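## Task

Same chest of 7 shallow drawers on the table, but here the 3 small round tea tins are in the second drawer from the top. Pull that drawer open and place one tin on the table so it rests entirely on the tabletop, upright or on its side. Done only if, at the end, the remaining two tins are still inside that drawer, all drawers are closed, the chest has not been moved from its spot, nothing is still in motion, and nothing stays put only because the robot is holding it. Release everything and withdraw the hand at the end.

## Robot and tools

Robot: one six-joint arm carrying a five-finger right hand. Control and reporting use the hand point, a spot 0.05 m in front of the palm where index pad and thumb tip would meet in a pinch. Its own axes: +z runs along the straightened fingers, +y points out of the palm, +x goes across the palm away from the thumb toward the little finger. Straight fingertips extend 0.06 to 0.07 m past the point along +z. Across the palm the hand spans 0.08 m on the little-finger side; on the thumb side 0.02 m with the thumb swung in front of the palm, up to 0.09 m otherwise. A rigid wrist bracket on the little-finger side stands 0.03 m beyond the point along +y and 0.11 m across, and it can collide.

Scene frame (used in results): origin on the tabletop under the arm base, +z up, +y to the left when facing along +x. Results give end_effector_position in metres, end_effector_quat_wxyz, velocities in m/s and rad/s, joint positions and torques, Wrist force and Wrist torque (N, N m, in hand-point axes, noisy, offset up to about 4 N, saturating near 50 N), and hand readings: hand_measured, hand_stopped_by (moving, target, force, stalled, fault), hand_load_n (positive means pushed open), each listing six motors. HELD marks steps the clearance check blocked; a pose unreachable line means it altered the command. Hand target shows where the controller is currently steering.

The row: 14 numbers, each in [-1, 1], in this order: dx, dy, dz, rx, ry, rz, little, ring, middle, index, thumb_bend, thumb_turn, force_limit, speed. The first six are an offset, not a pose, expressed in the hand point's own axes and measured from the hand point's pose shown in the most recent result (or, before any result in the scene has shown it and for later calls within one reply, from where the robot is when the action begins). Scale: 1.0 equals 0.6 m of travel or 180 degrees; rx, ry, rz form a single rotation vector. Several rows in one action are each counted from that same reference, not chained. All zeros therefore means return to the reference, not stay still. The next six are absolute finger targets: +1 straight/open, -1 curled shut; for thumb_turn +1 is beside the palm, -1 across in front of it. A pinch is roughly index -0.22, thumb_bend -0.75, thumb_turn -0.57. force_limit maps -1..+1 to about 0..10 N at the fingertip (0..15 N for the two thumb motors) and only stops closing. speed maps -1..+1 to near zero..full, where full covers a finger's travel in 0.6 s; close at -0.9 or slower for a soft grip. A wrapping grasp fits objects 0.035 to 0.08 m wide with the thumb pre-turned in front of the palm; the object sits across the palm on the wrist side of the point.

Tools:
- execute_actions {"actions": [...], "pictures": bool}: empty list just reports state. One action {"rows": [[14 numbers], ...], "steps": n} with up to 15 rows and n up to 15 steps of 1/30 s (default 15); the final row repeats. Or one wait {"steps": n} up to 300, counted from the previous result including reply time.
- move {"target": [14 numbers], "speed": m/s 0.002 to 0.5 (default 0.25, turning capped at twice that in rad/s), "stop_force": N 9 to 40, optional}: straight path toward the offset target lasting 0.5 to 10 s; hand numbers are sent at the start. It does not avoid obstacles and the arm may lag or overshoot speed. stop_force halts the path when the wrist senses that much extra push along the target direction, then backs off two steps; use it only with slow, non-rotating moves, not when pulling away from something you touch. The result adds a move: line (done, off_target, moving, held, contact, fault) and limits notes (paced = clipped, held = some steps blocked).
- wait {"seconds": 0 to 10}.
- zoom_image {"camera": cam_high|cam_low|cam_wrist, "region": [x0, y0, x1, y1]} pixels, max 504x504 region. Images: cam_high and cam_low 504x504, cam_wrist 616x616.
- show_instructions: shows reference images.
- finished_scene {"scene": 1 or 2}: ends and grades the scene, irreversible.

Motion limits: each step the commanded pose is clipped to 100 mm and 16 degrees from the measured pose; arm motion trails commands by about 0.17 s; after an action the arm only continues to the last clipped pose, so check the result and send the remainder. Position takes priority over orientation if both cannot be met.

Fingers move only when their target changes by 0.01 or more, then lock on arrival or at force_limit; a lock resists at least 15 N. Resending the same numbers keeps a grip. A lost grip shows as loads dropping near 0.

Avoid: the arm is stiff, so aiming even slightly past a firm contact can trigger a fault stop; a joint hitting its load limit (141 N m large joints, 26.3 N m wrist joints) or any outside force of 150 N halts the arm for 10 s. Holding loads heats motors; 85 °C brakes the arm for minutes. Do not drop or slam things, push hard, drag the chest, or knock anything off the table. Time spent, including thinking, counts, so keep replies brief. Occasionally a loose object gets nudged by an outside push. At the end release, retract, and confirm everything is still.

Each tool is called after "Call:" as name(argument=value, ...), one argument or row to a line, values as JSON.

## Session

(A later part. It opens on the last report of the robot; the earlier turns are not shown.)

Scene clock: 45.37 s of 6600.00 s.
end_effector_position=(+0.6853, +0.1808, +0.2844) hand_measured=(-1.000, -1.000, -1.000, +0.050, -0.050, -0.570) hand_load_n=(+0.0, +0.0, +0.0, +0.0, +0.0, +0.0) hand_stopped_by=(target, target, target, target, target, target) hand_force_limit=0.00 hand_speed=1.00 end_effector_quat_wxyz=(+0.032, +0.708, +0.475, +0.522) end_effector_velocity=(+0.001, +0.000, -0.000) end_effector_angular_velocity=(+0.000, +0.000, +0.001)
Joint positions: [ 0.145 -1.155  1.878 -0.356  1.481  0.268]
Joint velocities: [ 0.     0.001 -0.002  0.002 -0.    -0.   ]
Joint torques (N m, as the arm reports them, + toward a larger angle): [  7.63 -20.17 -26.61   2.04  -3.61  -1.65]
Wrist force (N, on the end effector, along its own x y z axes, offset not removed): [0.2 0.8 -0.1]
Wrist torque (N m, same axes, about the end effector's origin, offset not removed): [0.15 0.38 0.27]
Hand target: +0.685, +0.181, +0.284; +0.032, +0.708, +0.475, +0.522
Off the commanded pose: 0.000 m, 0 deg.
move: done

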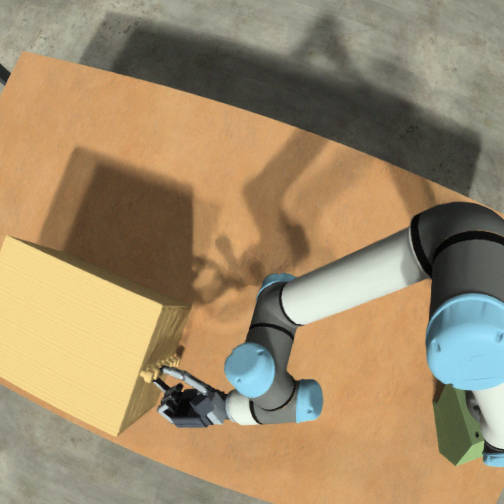

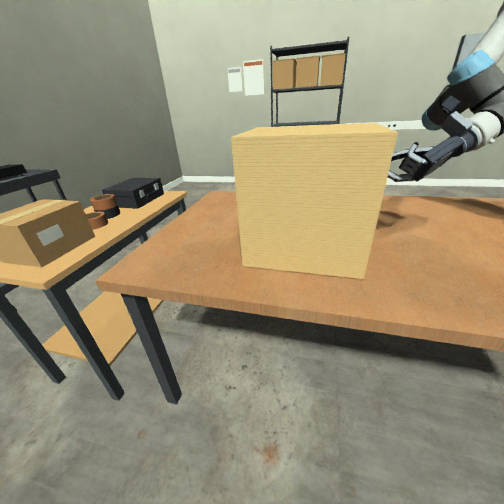

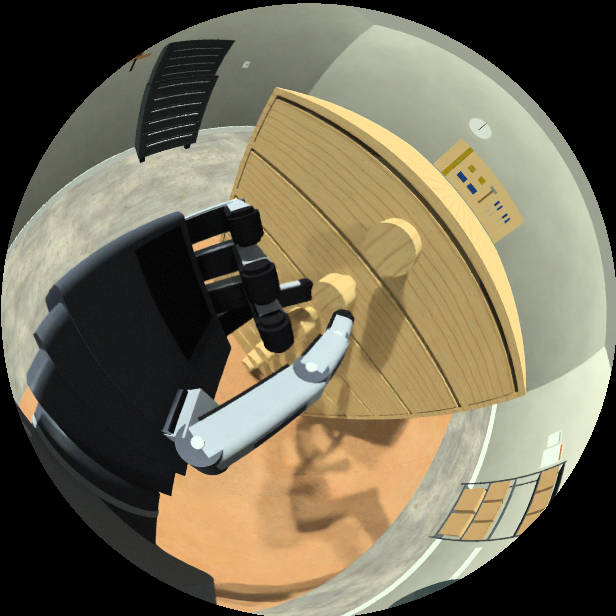

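Call:
move(
  target=[-0.0094,0.0015,0.0203,0,0,0,-1,-1,-1,0.05,-0.05,-0.57,0,1],
  speed=0.006,
  stop_force=9,
)

Call:
zoom_image(
  camera="cam_wrist",
  region=[280,240,400,360],
)

Call:
zoom_image(
  camera="cam_high",
  region=[125,345,195,415],
)

Scene clock: 61.20 s of 6600.00 s.
end_effector_position=(+0.6894, +0.1812, +0.2806) hand_measured=(-1.000, -1.000, -1.000, +0.050, -0.048, -0.570) hand_load_n=(+0.0, +0.0, +0.0, +0.0, +3.5, -3.0) hand_stopped_by=(target, target, target, target, target, target) hand_force_limit=0.00 hand_speed=1.00 end_effector_quat_wxyz=(+0.032, +0.708, +0.475, +0.522) end_effector_velocity=(-0.002, -0.000, -0.000) end_effector_angular_velocity=(-0.000, +0.002, +0.001)
Joint positions: [ 0.141 -1.144  1.868 -0.356  1.476  0.266]
Joint velocities: [-0.    -0.003  0.006 -0.001  0.     0.   ]
Joint torques (N m, as the arm reports them, + toward a larger angle): [ 27.61 -40.34   2.31  -2.03   1.99   0.7 ]
Wrist force (N, on the end effector, along its own x y z axes, offset not removed): [3.1 -1.8 -8.9]
Wrist torque (N m, same axes, about the end effector's origin, offset not removed): [-0.56 0.17 0.26]
Hand target: +0.689, +0.181, +0.281; +0.032, +0.708, +0.475, +0.522
Off the commanded pose: 0.008 m, 0 deg.
After step 90, 11.57 s passed at rest.
move: contact

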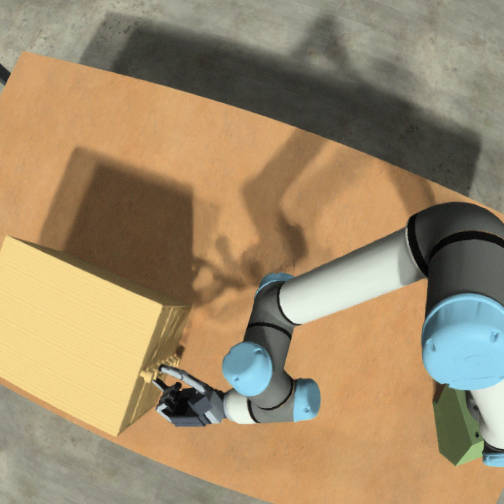

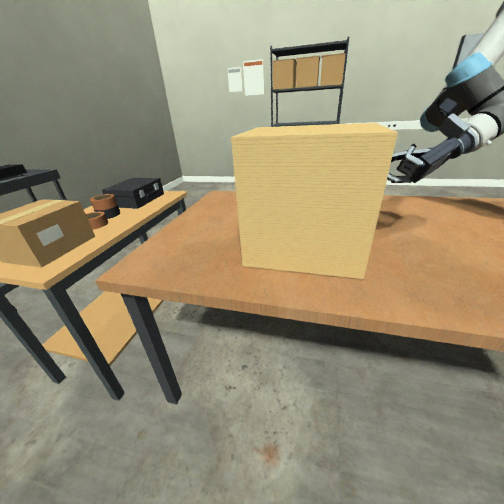

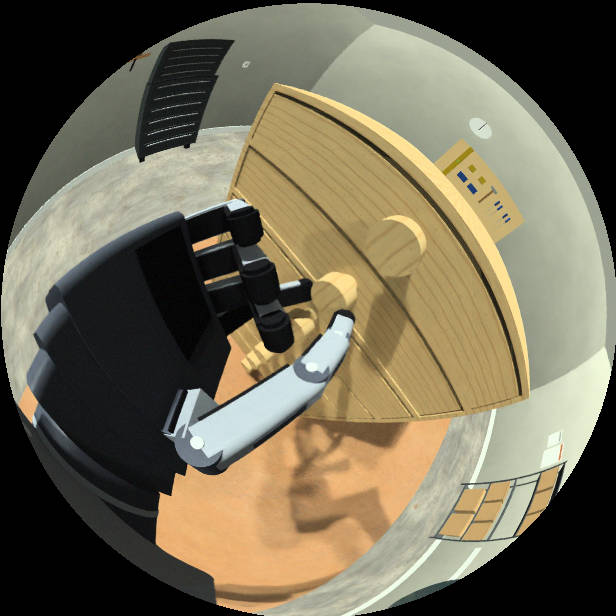

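Region (280, 240, 400, 360) of cam_wrist's 616x616 image, scaled by 4.200, with more detail than that image has.

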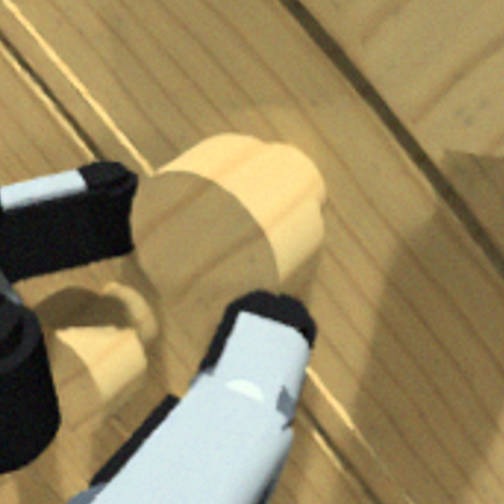

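Region (125, 345, 195, 415) of cam_high's 504x504 image, scaled by 7.200, with more detail than that image has.

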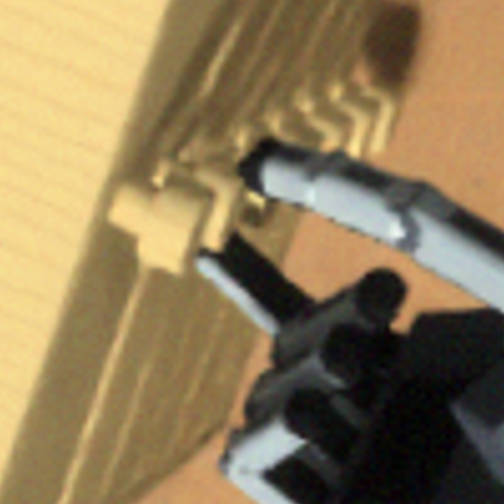

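Call:
move(
  target=[0,0.0007,-0.005,0,0,0,-1,-1,-1,0.12,0.12,-0.57,0,1],
  speed=0.01,
)

Call:
zoom_image(
  camera="cam_wrist",
  region=[280,240,400,360],
)

Call:
zoom_image(
  camera="cam_high",
  region=[125,345,195,415],
)

Scene clock: 64.73 s of 6600.00 s.
end_effector_position=(+0.6874, +0.1797, +0.2822) hand_measured=(-1.000, -1.000, -1.000, +0.120, +0.120, -0.570) hand_load_n=(+0.0, +0.0, +0.0, +0.0, +0.0, +0.0) hand_stopped_by=(target, target, target, target, target, target) hand_force_limit=0.00 hand_speed=1.00 end_effector_quat_wxyz=(+0.032, +0.708, +0.475, +0.522) end_effector_velocity=(-0.000, -0.000, +0.001) end_effector_angular_velocity=(-0.000, -0.001, +0.000)
Joint positions: [ 0.14  -1.151  1.874 -0.355  1.476  0.266]
Joint velocities: [ 0.    -0.003  0.002  0.    -0.001 -0.001]
Joint torques (N m, as the arm reports them, + toward a larger angle): [  7.5  -42.25   3.8    1.94  -3.66  -1.69]
Wrist force (N, on the end effector, along its own x y z axes, offset not removed): [-0.1 2.6 -0.5]
Wrist torque (N m, same axes, about the end effector's origin, offset not removed): [0.48 0.44 0.39]
Hand target: +0.687, +0.180, +0.282; +0.032, +0.708, +0.475, +0.522
Off the commanded pose: 0.000 m, 0 deg.
move: done

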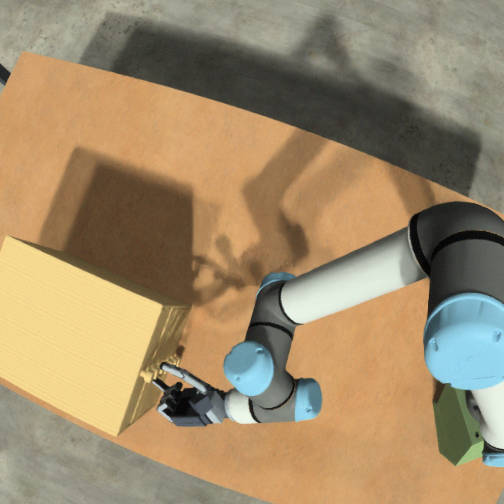

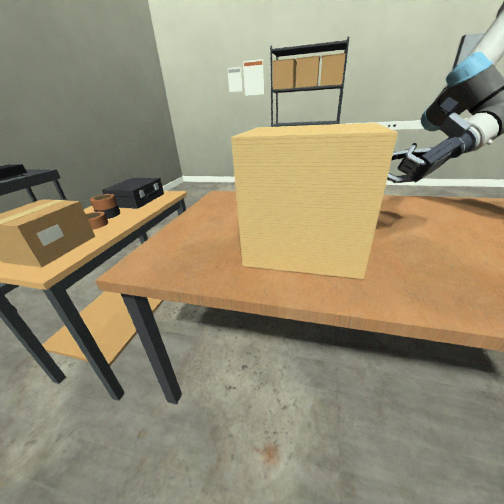

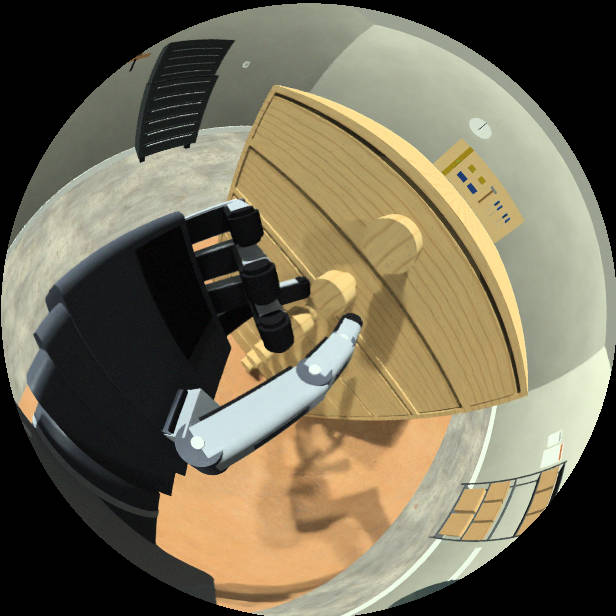

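Region (280, 240, 400, 360) of cam_wrist's 616x616 image, scaled by 4.200, with more detail than that image has.

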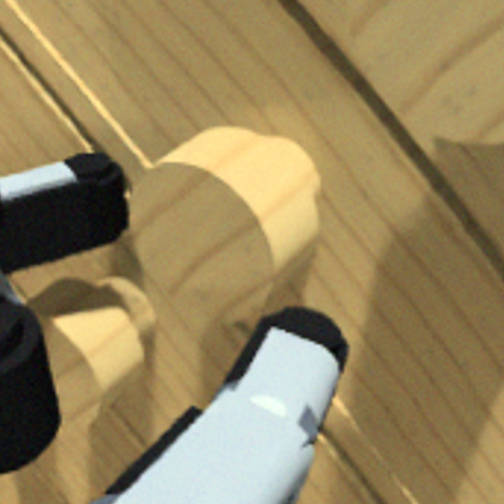

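Region (125, 345, 195, 415) of cam_high's 504x504 image, scaled by 7.200, with more detail than that image has.

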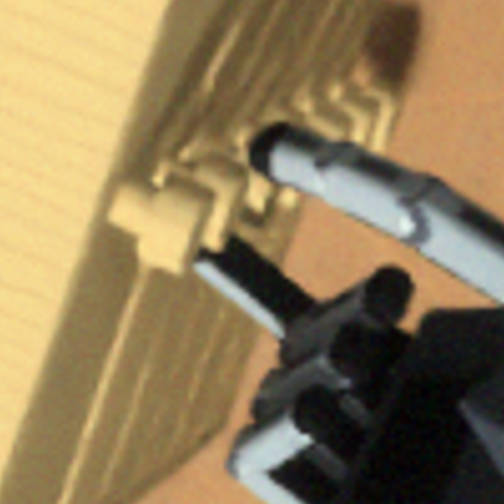

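Call:
move(
  target=[0,0.0096,0.0116,0,0,0,-1,-1,-1,0.12,0.12,-0.57,0,1],
  speed=0.006,
  stop_force=9,
)

Call:
zoom_image(
  camera="cam_wrist",
  region=[280,240,400,360],
)

Call:
zoom_image(
  camera="cam_high",
  region=[125,345,195,415],
)

Scene clock: 69.10 s of 6600.00 s.
end_effector_position=(+0.6926, +0.1798, +0.2820) hand_measured=(-1.000, -1.000, -1.000, +0.120, +0.120, -0.570) hand_load_n=(+0.0, +0.0, +0.0, -3.5, +0.0, +0.0) hand_stopped_by=(target, target, target, target, target, target) hand_force_limit=0.00 hand_speed=1.00 end_effector_quat_wxyz=(+0.032, +0.708, +0.475, +0.522) end_effector_velocity=(-0.003, +0.001, -0.000) end_effector_angular_velocity=(+0.001, -0.000, +0.001)
Joint positions: [ 0.139 -1.144  1.859 -0.346  1.474  0.265]
Joint velocities: [ 0.001 -0.002  0.008 -0.005 -0.     0.   ]
Joint torques (N m, as the arm reports them, + toward a larger angle): [ 10.47 -45.4   -2.55  -4.14  -1.7   -1.48]
Wrist force (N, on the end effector, along its own x y z axes, offset not removed): [4.0 -3.0 -10.5]
Wrist torque (N m, same axes, about the end effector's origin, offset not removed): [0.81 -0.03 0.55]
Hand target: +0.692, +0.180, +0.282; +0.032, +0.708, +0.475, +0.522
Off the commanded pose: 0.004 m, 0 deg.
After step 90, 0.10 s passed at rest.
move: contact

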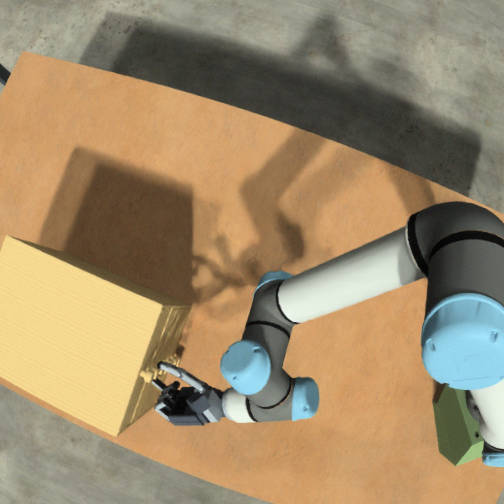

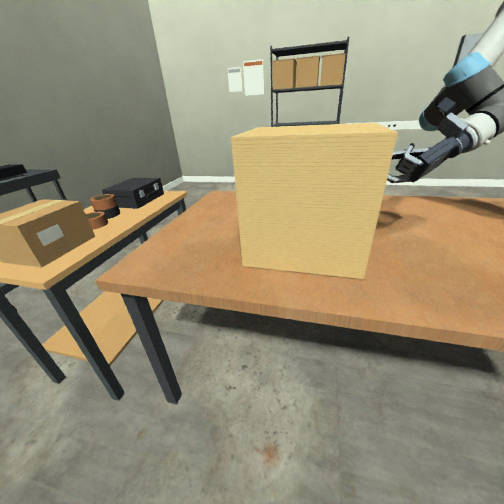

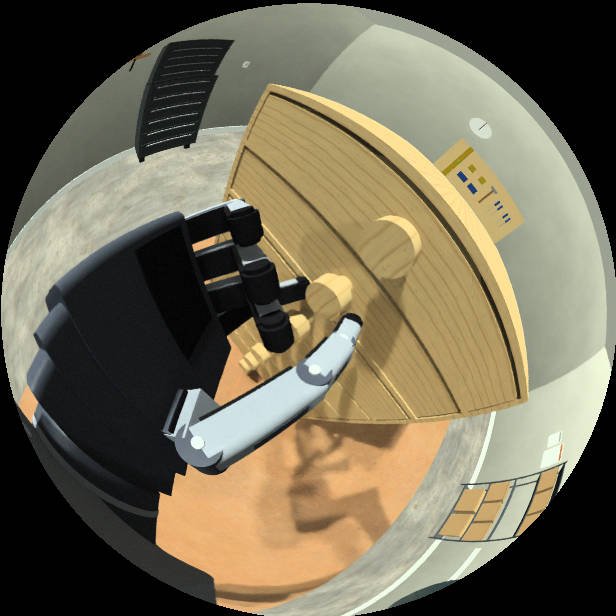

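Region (280, 240, 400, 360) of cam_wrist's 616x616 image, scaled by 4.200, with more detail than that image has.

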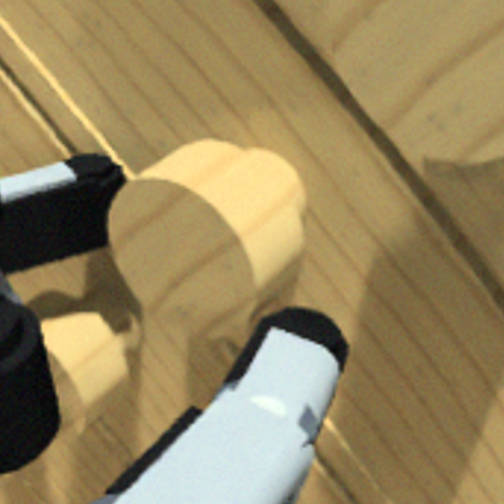

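Region (125, 345, 195, 415) of cam_high's 504x504 image, scaled by 7.200, with more detail than that image has.

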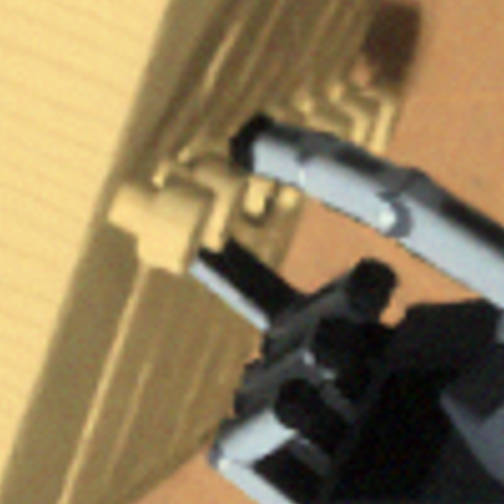

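Call:
move(
  target=[0,-0.0016,-0.0019,0,0,0,-1,-1,-1,0.06,0.05,-0.57,0.2,-0.6],
  speed=0.01,
)

Call:
move(
  target=[0,0.005,0.006,0,0,0,-1,-1,-1,0.06,0.05,-0.57,0.2,-0.6],
  speed=0.005,
  stop_force=9,
)

Call:
zoom_image(
  camera="cam_wrist",
  region=[280,240,400,360],
)

Scene clock: 72.53 s of 6600.00 s.
end_effector_position=(+0.6912, +0.1798, +0.2820) hand_measured=(-1.000, -1.000, -1.000, +0.060, +0.050, -0.570) hand_load_n=(+0.0, +0.0, +0.0, +0.0, +0.0, +0.0) hand_stopped_by=(target, target, target, target, target, target) hand_force_limit=0.20 hand_speed=-0.60 end_effector_quat_wxyz=(+0.032, +0.708, +0.475, +0.522) end_effector_velocity=(-0.001, +0.000, -0.000) end_effector_angular_velocity=(+0.000, +0.000, +0.000)
Joint positions: [ 0.139 -1.146  1.863 -0.349  1.475  0.265]
Joint velocities: [ 0.    -0.001  0.002 -0.001  0.     0.   ]
Joint torques (N m, as the arm reports them, + toward a larger angle): [ 32.97 -42.5    4.33  -2.13   1.7    1.68]
Wrist force (N, on the end effector, along its own x y z axes, offset not removed): [2.6 -0.2 0.4]
Wrist torque (N m, same axes, about the end effector's origin, offset not removed): [-0.08 -0.10 0.33]
Hand target: +0.691, +0.180, +0.282; +0.032, +0.708, +0.475, +0.522
Off the commanded pose: 0.000 m, 0 deg.
move: done

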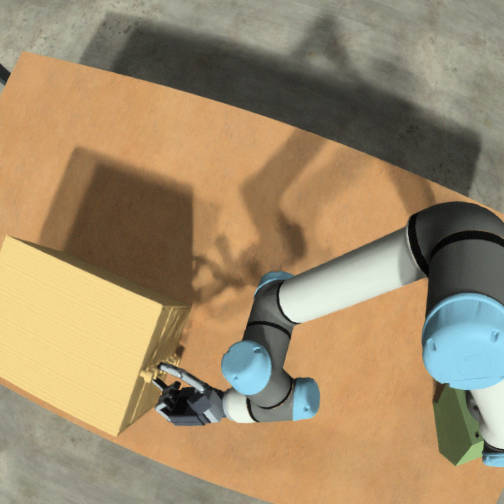

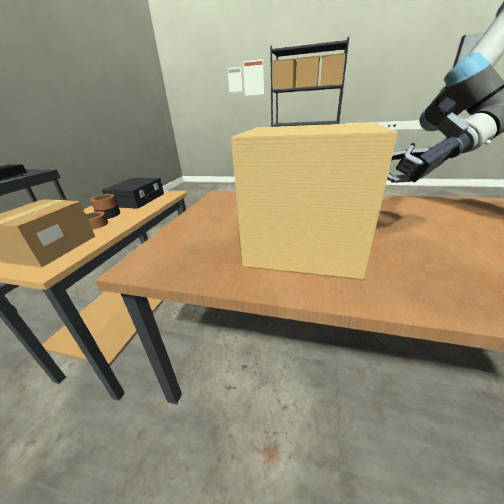

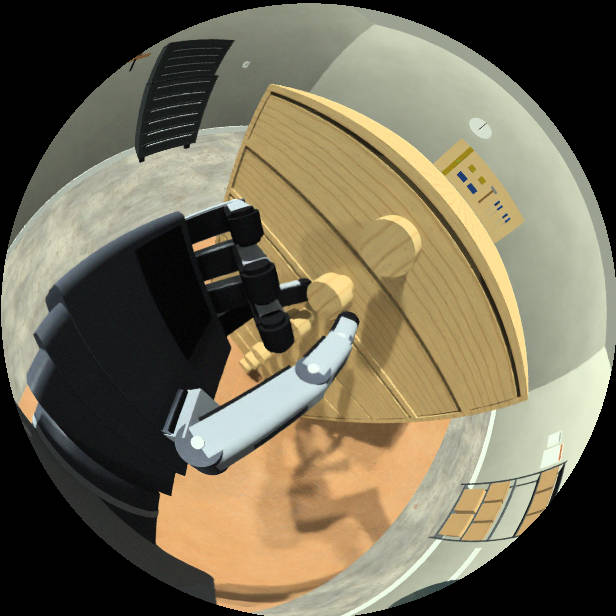

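Scene clock: 73.57 s of 6600.00 s.
end_effector_position=(+0.6943, +0.1799, +0.2818) hand_measured=(-1.000, -1.000, -1.000, +0.060, +0.050, -0.570) hand_load_n=(+0.0, +0.0, +0.0, -4.0, +1.5, +0.0) hand_stopped_by=(target, target, target, target, target, target) hand_force_limit=0.20 hand_speed=-0.60 end_effector_quat_wxyz=(+0.032, +0.708, +0.475, +0.522) end_effector_velocity=(-0.002, -0.000, -0.001) end_effector_angular_velocity=(-0.000, +0.001, -0.000)
Joint positions: [ 0.139 -1.141  1.853 -0.343  1.474  0.265]
Joint velocities: [-0.001 -0.001  0.006 -0.005 -0.     0.   ]
Joint torques (N m, as the arm reports them, + toward a larger angle): [ 10.21 -45.46  -2.27  -4.48  -1.49  -1.61]
Wrist force (N, on the end effector, along its own x y z axes, offset not removed): [0.5 -6.2 -9.0]
Wrist torque (N m, same axes, about the end effector's origin, offset not removed): [0.37 0.49 0.31]
Hand target: +0.694, +0.180, +0.282; +0.032, +0.708, +0.475, +0.522
Off the commanded pose: 0.002 m, 0 deg.
move: contact

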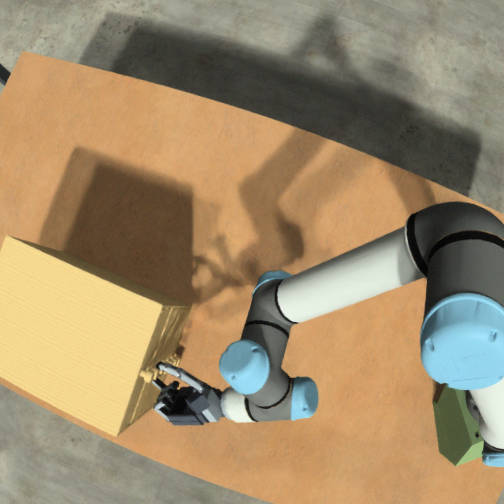

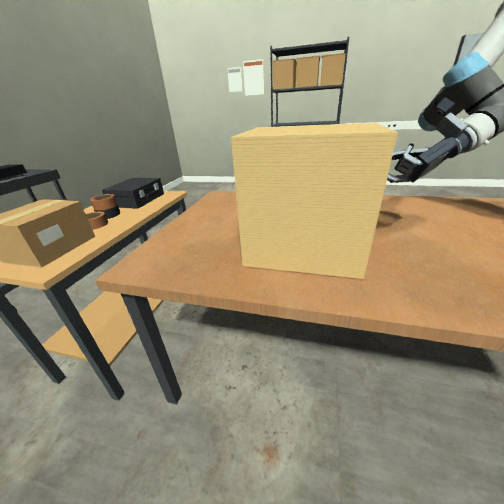

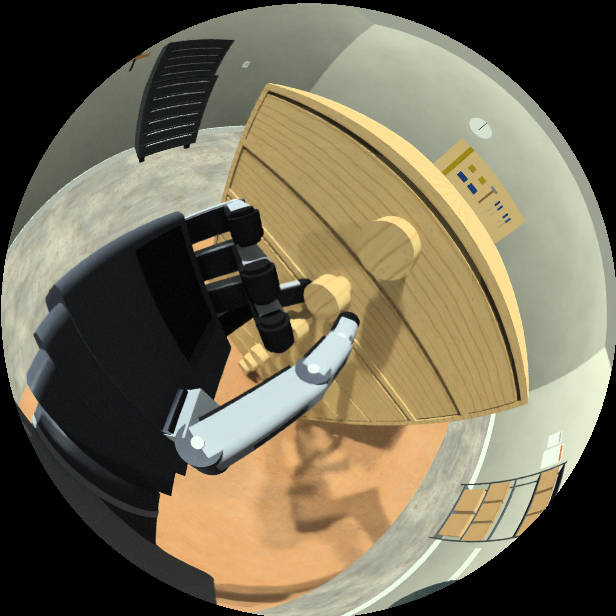

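Region (280, 240, 400, 360) of cam_wrist's 616x616 image, scaled by 4.200, with more detail than that image has.

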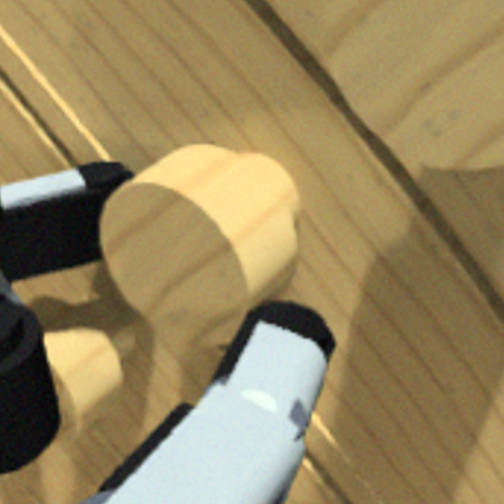

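Call:
move(
  target=[0,-0.0008,-0.001,0,0,0,-1,-1,-1,0.06,-0.6,-0.57,0,-0.7],
  speed=0.005,
)

Call:
move(
  target=[0,0,0,0,0,0,-1,-1,-1,-0.3,-0.6,-0.57,0.2,-0.8],
  speed=0.005,
)

Call:
zoom_image(
  camera="cam_wrist",
  region=[280,240,400,360],
)

Scene clock: 75.97 s of 6600.00 s.
end_effector_position=(+0.6936, +0.1799, +0.2818) hand_measured=(-1.000, -1.000, -1.000, +0.060, -0.052, -0.570) hand_load_n=(+0.0, +0.0, +0.0, -1.0, +7.5, -0.5) hand_stopped_by=(target, target, target, target, force, target) hand_force_limit=0.00 hand_speed=-0.70 end_effector_quat_wxyz=(+0.032, +0.708, +0.475, +0.522) end_effector_velocity=(-0.001, +0.001, +0.000) end_effector_angular_velocity=(+0.000, +0.000, +0.001)
Joint positions: [ 0.139 -1.142  1.855 -0.344  1.474  0.265]
Joint velocities: [ 0.001 -0.     0.002 -0.    -0.    -0.   ]
Joint torques (N m, as the arm reports them, + toward a larger angle): [ 32.15 -39.48   5.38  -1.63   1.64   1.76]
Wrist force (N, on the end effector, along its own x y z axes, offset not removed): [3.7 3.3 -7.3]
Wrist torque (N m, same axes, about the end effector's origin, offset not removed): [0.04 0.20 0.42]
Hand target: +0.694, +0.180, +0.282; +0.032, +0.708, +0.475, +0.522
Off the commanded pose: 0.000 m, 0 deg.
move: done

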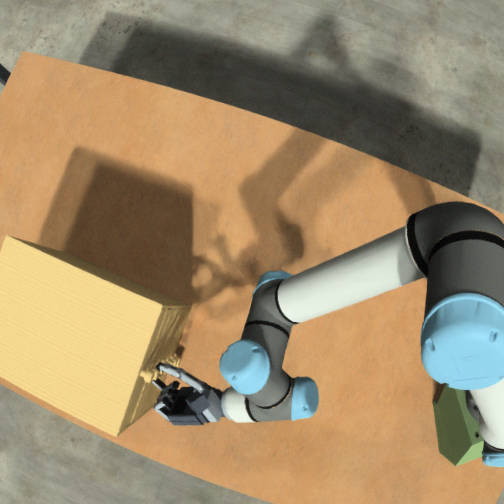

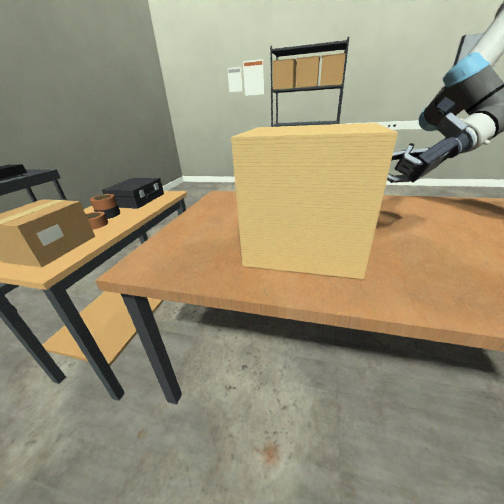

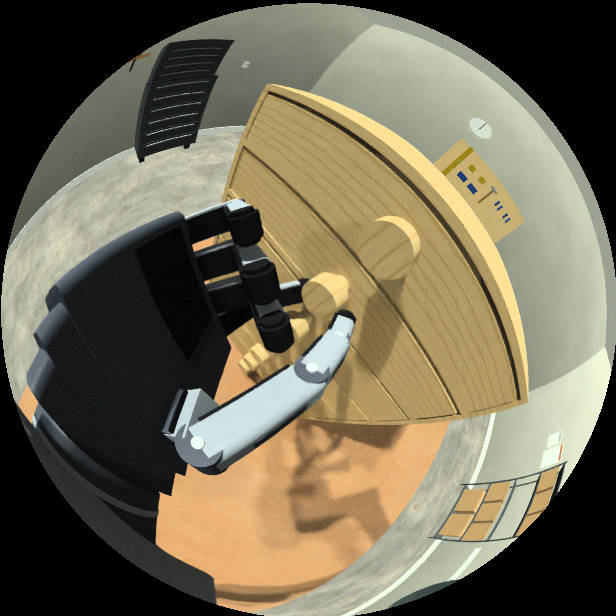

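Scene clock: 76.70 s of 6600.00 s.
end_effector_position=(+0.6936, +0.1799, +0.2818) hand_measured=(-1.000, -1.000, -1.000, -0.092, -0.052, -0.570) hand_load_n=(+0.0, +0.0, +0.0, +7.5, +7.0, -0.5) hand_stopped_by=(target, target, target, force, force, target) hand_force_limit=0.20 hand_speed=-0.80 end_effector_quat_wxyz=(+0.032, +0.708, +0.475, +0.522) end_effector_velocity=(+0.000, +0.000, +0.000) end_effector_angular_velocity=(-0.000, -0.001, +0.000)
Joint positions: [ 0.139 -1.142  1.856 -0.344  1.474  0.265]
Joint velocities: [ 0.001  0.    -0.001  0.     0.    -0.   ]
Joint torques (N m, as the arm reports them, + toward a larger angle): [ 32.41 -36.52  -1.05   2.37  -0.78   1.57]
Wrist force (N, on the end effector, along its own x y z axes, offset not removed): [-0.6 2.2 -0.3]
Wrist torque (N m, same axes, about the end effector's origin, offset not removed): [-0.01 0.31 0.21]
Hand target: +0.694, +0.180, +0.282; +0.032, +0.708, +0.475, +0.522
Off the commanded pose: 0.000 m, 0 deg.
move: done

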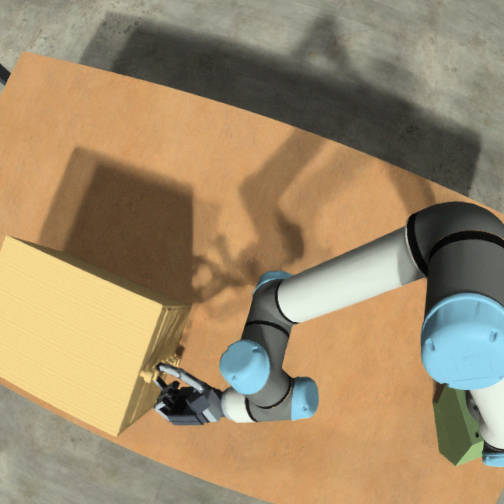

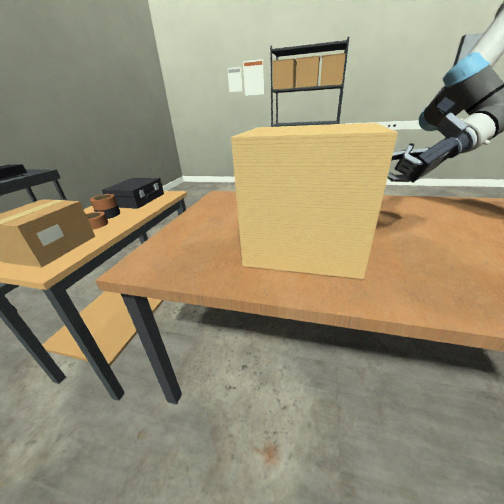

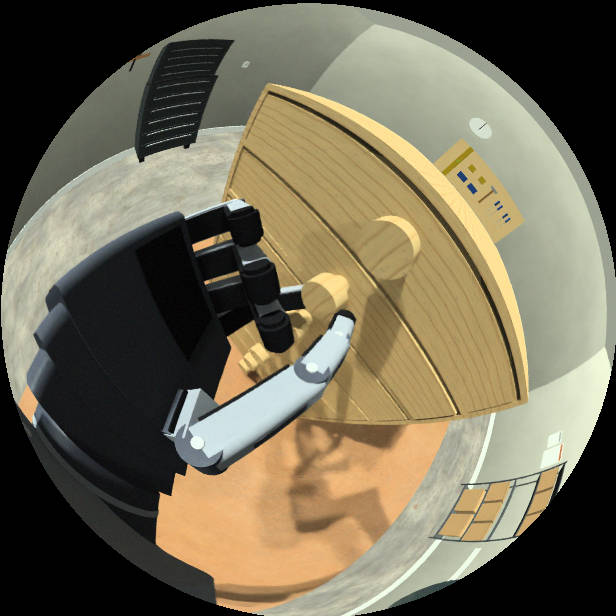

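Region (280, 240, 400, 360) of cam_wrist's 616x616 image, scaled by 4.200, with more detail than that image has.

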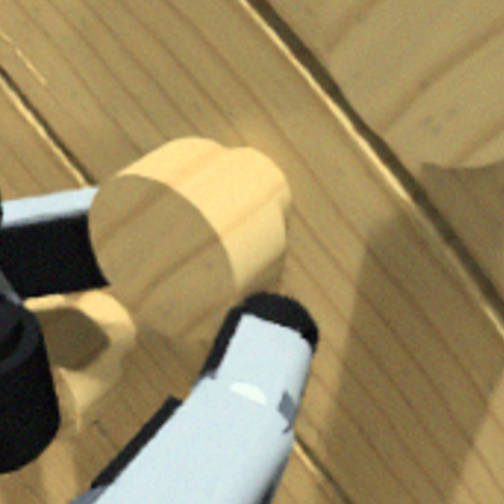

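Call:
move(
  target=[0,-0.0533,-0.0642,0,0,0,-1,-1,-1,-0.3,-0.6,-0.57,0.2,-0.8],
  speed=0.02,
  stop_force=15,
)

Scene clock: 81.63 s of 6600.00 s.
end_effector_position=(+0.6438, +0.1800, +0.2819) hand_measured=(-1.000, -1.000, -1.000, -0.092, -0.052, -0.570) hand_load_n=(+0.0, +0.0, +0.0, +8.5, +6.0, +0.0) hand_stopped_by=(target, target, target, force, force, target) hand_force_limit=0.20 hand_speed=-0.80 end_effector_quat_wxyz=(+0.032, +0.708, +0.475, +0.522) end_effector_velocity=(-0.002, +0.000, +0.001) end_effector_angular_velocity=(+0.000, -0.001, +0.001)
Joint positions: [ 0.15  -1.201  1.999 -0.43   1.485  0.269]
Joint velocities: [ 0.002 -0.003  0.006 -0.004  0.001 -0.   ]
Joint torques (N m, as the arm reports them, + toward a larger angle): [ 32.89 -40.13   3.45  -2.26   1.61   1.6 ]
Wrist force (N, on the end effector, along its own x y z axes, offset not removed): [-1.2 0.3 1.9]
Wrist torque (N m, same axes, about the end effector's origin, offset not removed): [0.21 0.13 0.25]
Hand target: +0.644, +0.180, +0.282; +0.032, +0.708, +0.475, +0.522
Off the commanded pose: 0.000 m, 0 deg.
move: done

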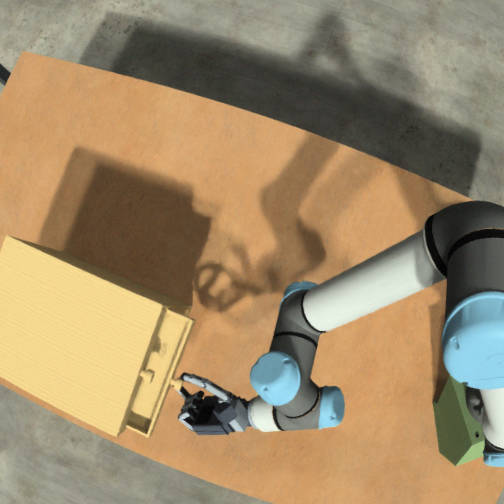

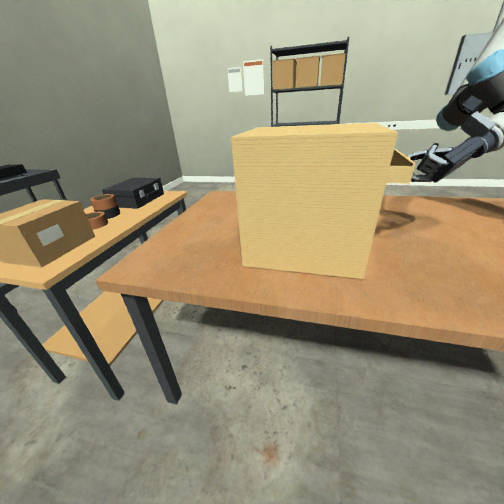

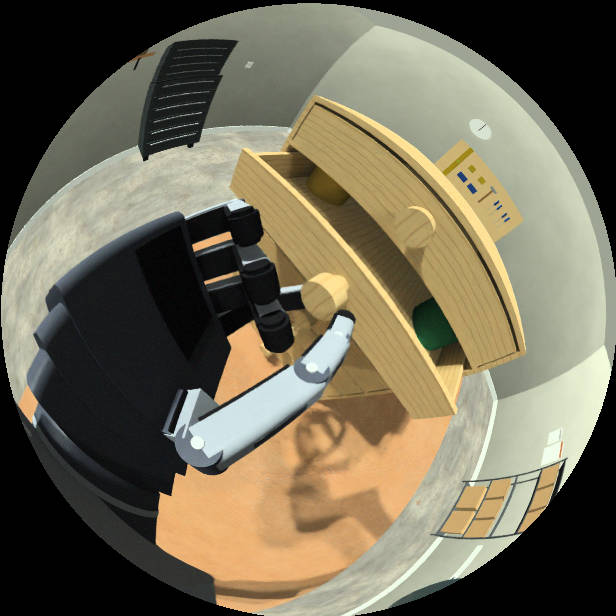

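Call:
move(
  target=[0,-0.0852,-0.1027,0,0,0,-1,-1,-1,-0.3,-0.6,-0.57,0.2,-0.8],
  speed=0.03,
  stop_force=15,
)

Scene clock: 85.70 s of 6600.00 s.
end_effector_position=(+0.5641, +0.1802, +0.2821) hand_measured=(-1.000, -1.000, -1.000, -0.092, -0.052, -0.570) hand_load_n=(+0.0, +0.0, +0.0, +8.5, +6.0, +0.0) hand_stopped_by=(target, target, target, force, force, target) hand_force_limit=0.20 hand_speed=-0.80 end_effector_quat_wxyz=(+0.032, +0.708, +0.475, +0.522) end_effector_velocity=(-0.003, +0.001, +0.000) end_effector_angular_velocity=(-0.000, +0.000, +0.002)
Joint positions: [ 0.177 -1.28   2.214 -0.565  1.51   0.279]
Joint velocities: [ 0.002 -0.002  0.008 -0.005  0.001 -0.   ]
Joint torques (N m, as the arm reports them, + toward a larger angle): [ 28.98 -35.84   6.43  -2.29   1.43   1.52]
Wrist force (N, on the end effector, along its own x y z axes, offset not removed): [0.3 0.3 1.2]
Wrist torque (N m, same axes, about the end effector's origin, offset not removed): [0.19 0.07 0.39]
Hand target: +0.564, +0.180, +0.282; +0.032, +0.708, +0.475, +0.522
Off the commanded pose: 0.000 m, 0 deg.
move: done

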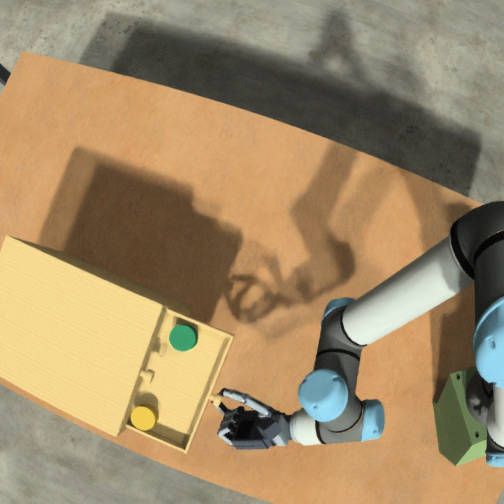

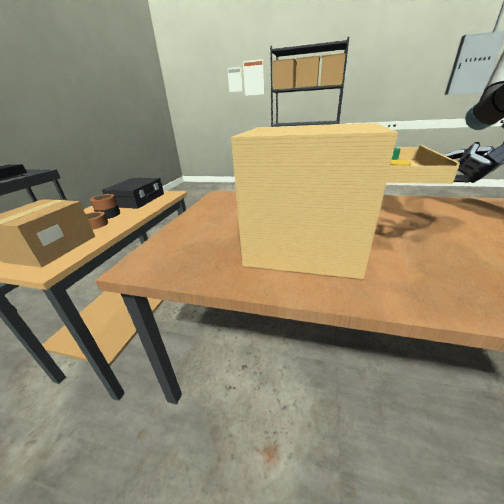

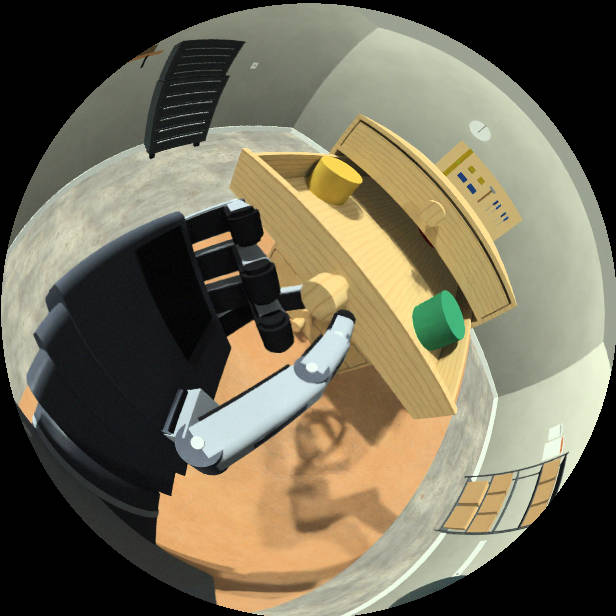

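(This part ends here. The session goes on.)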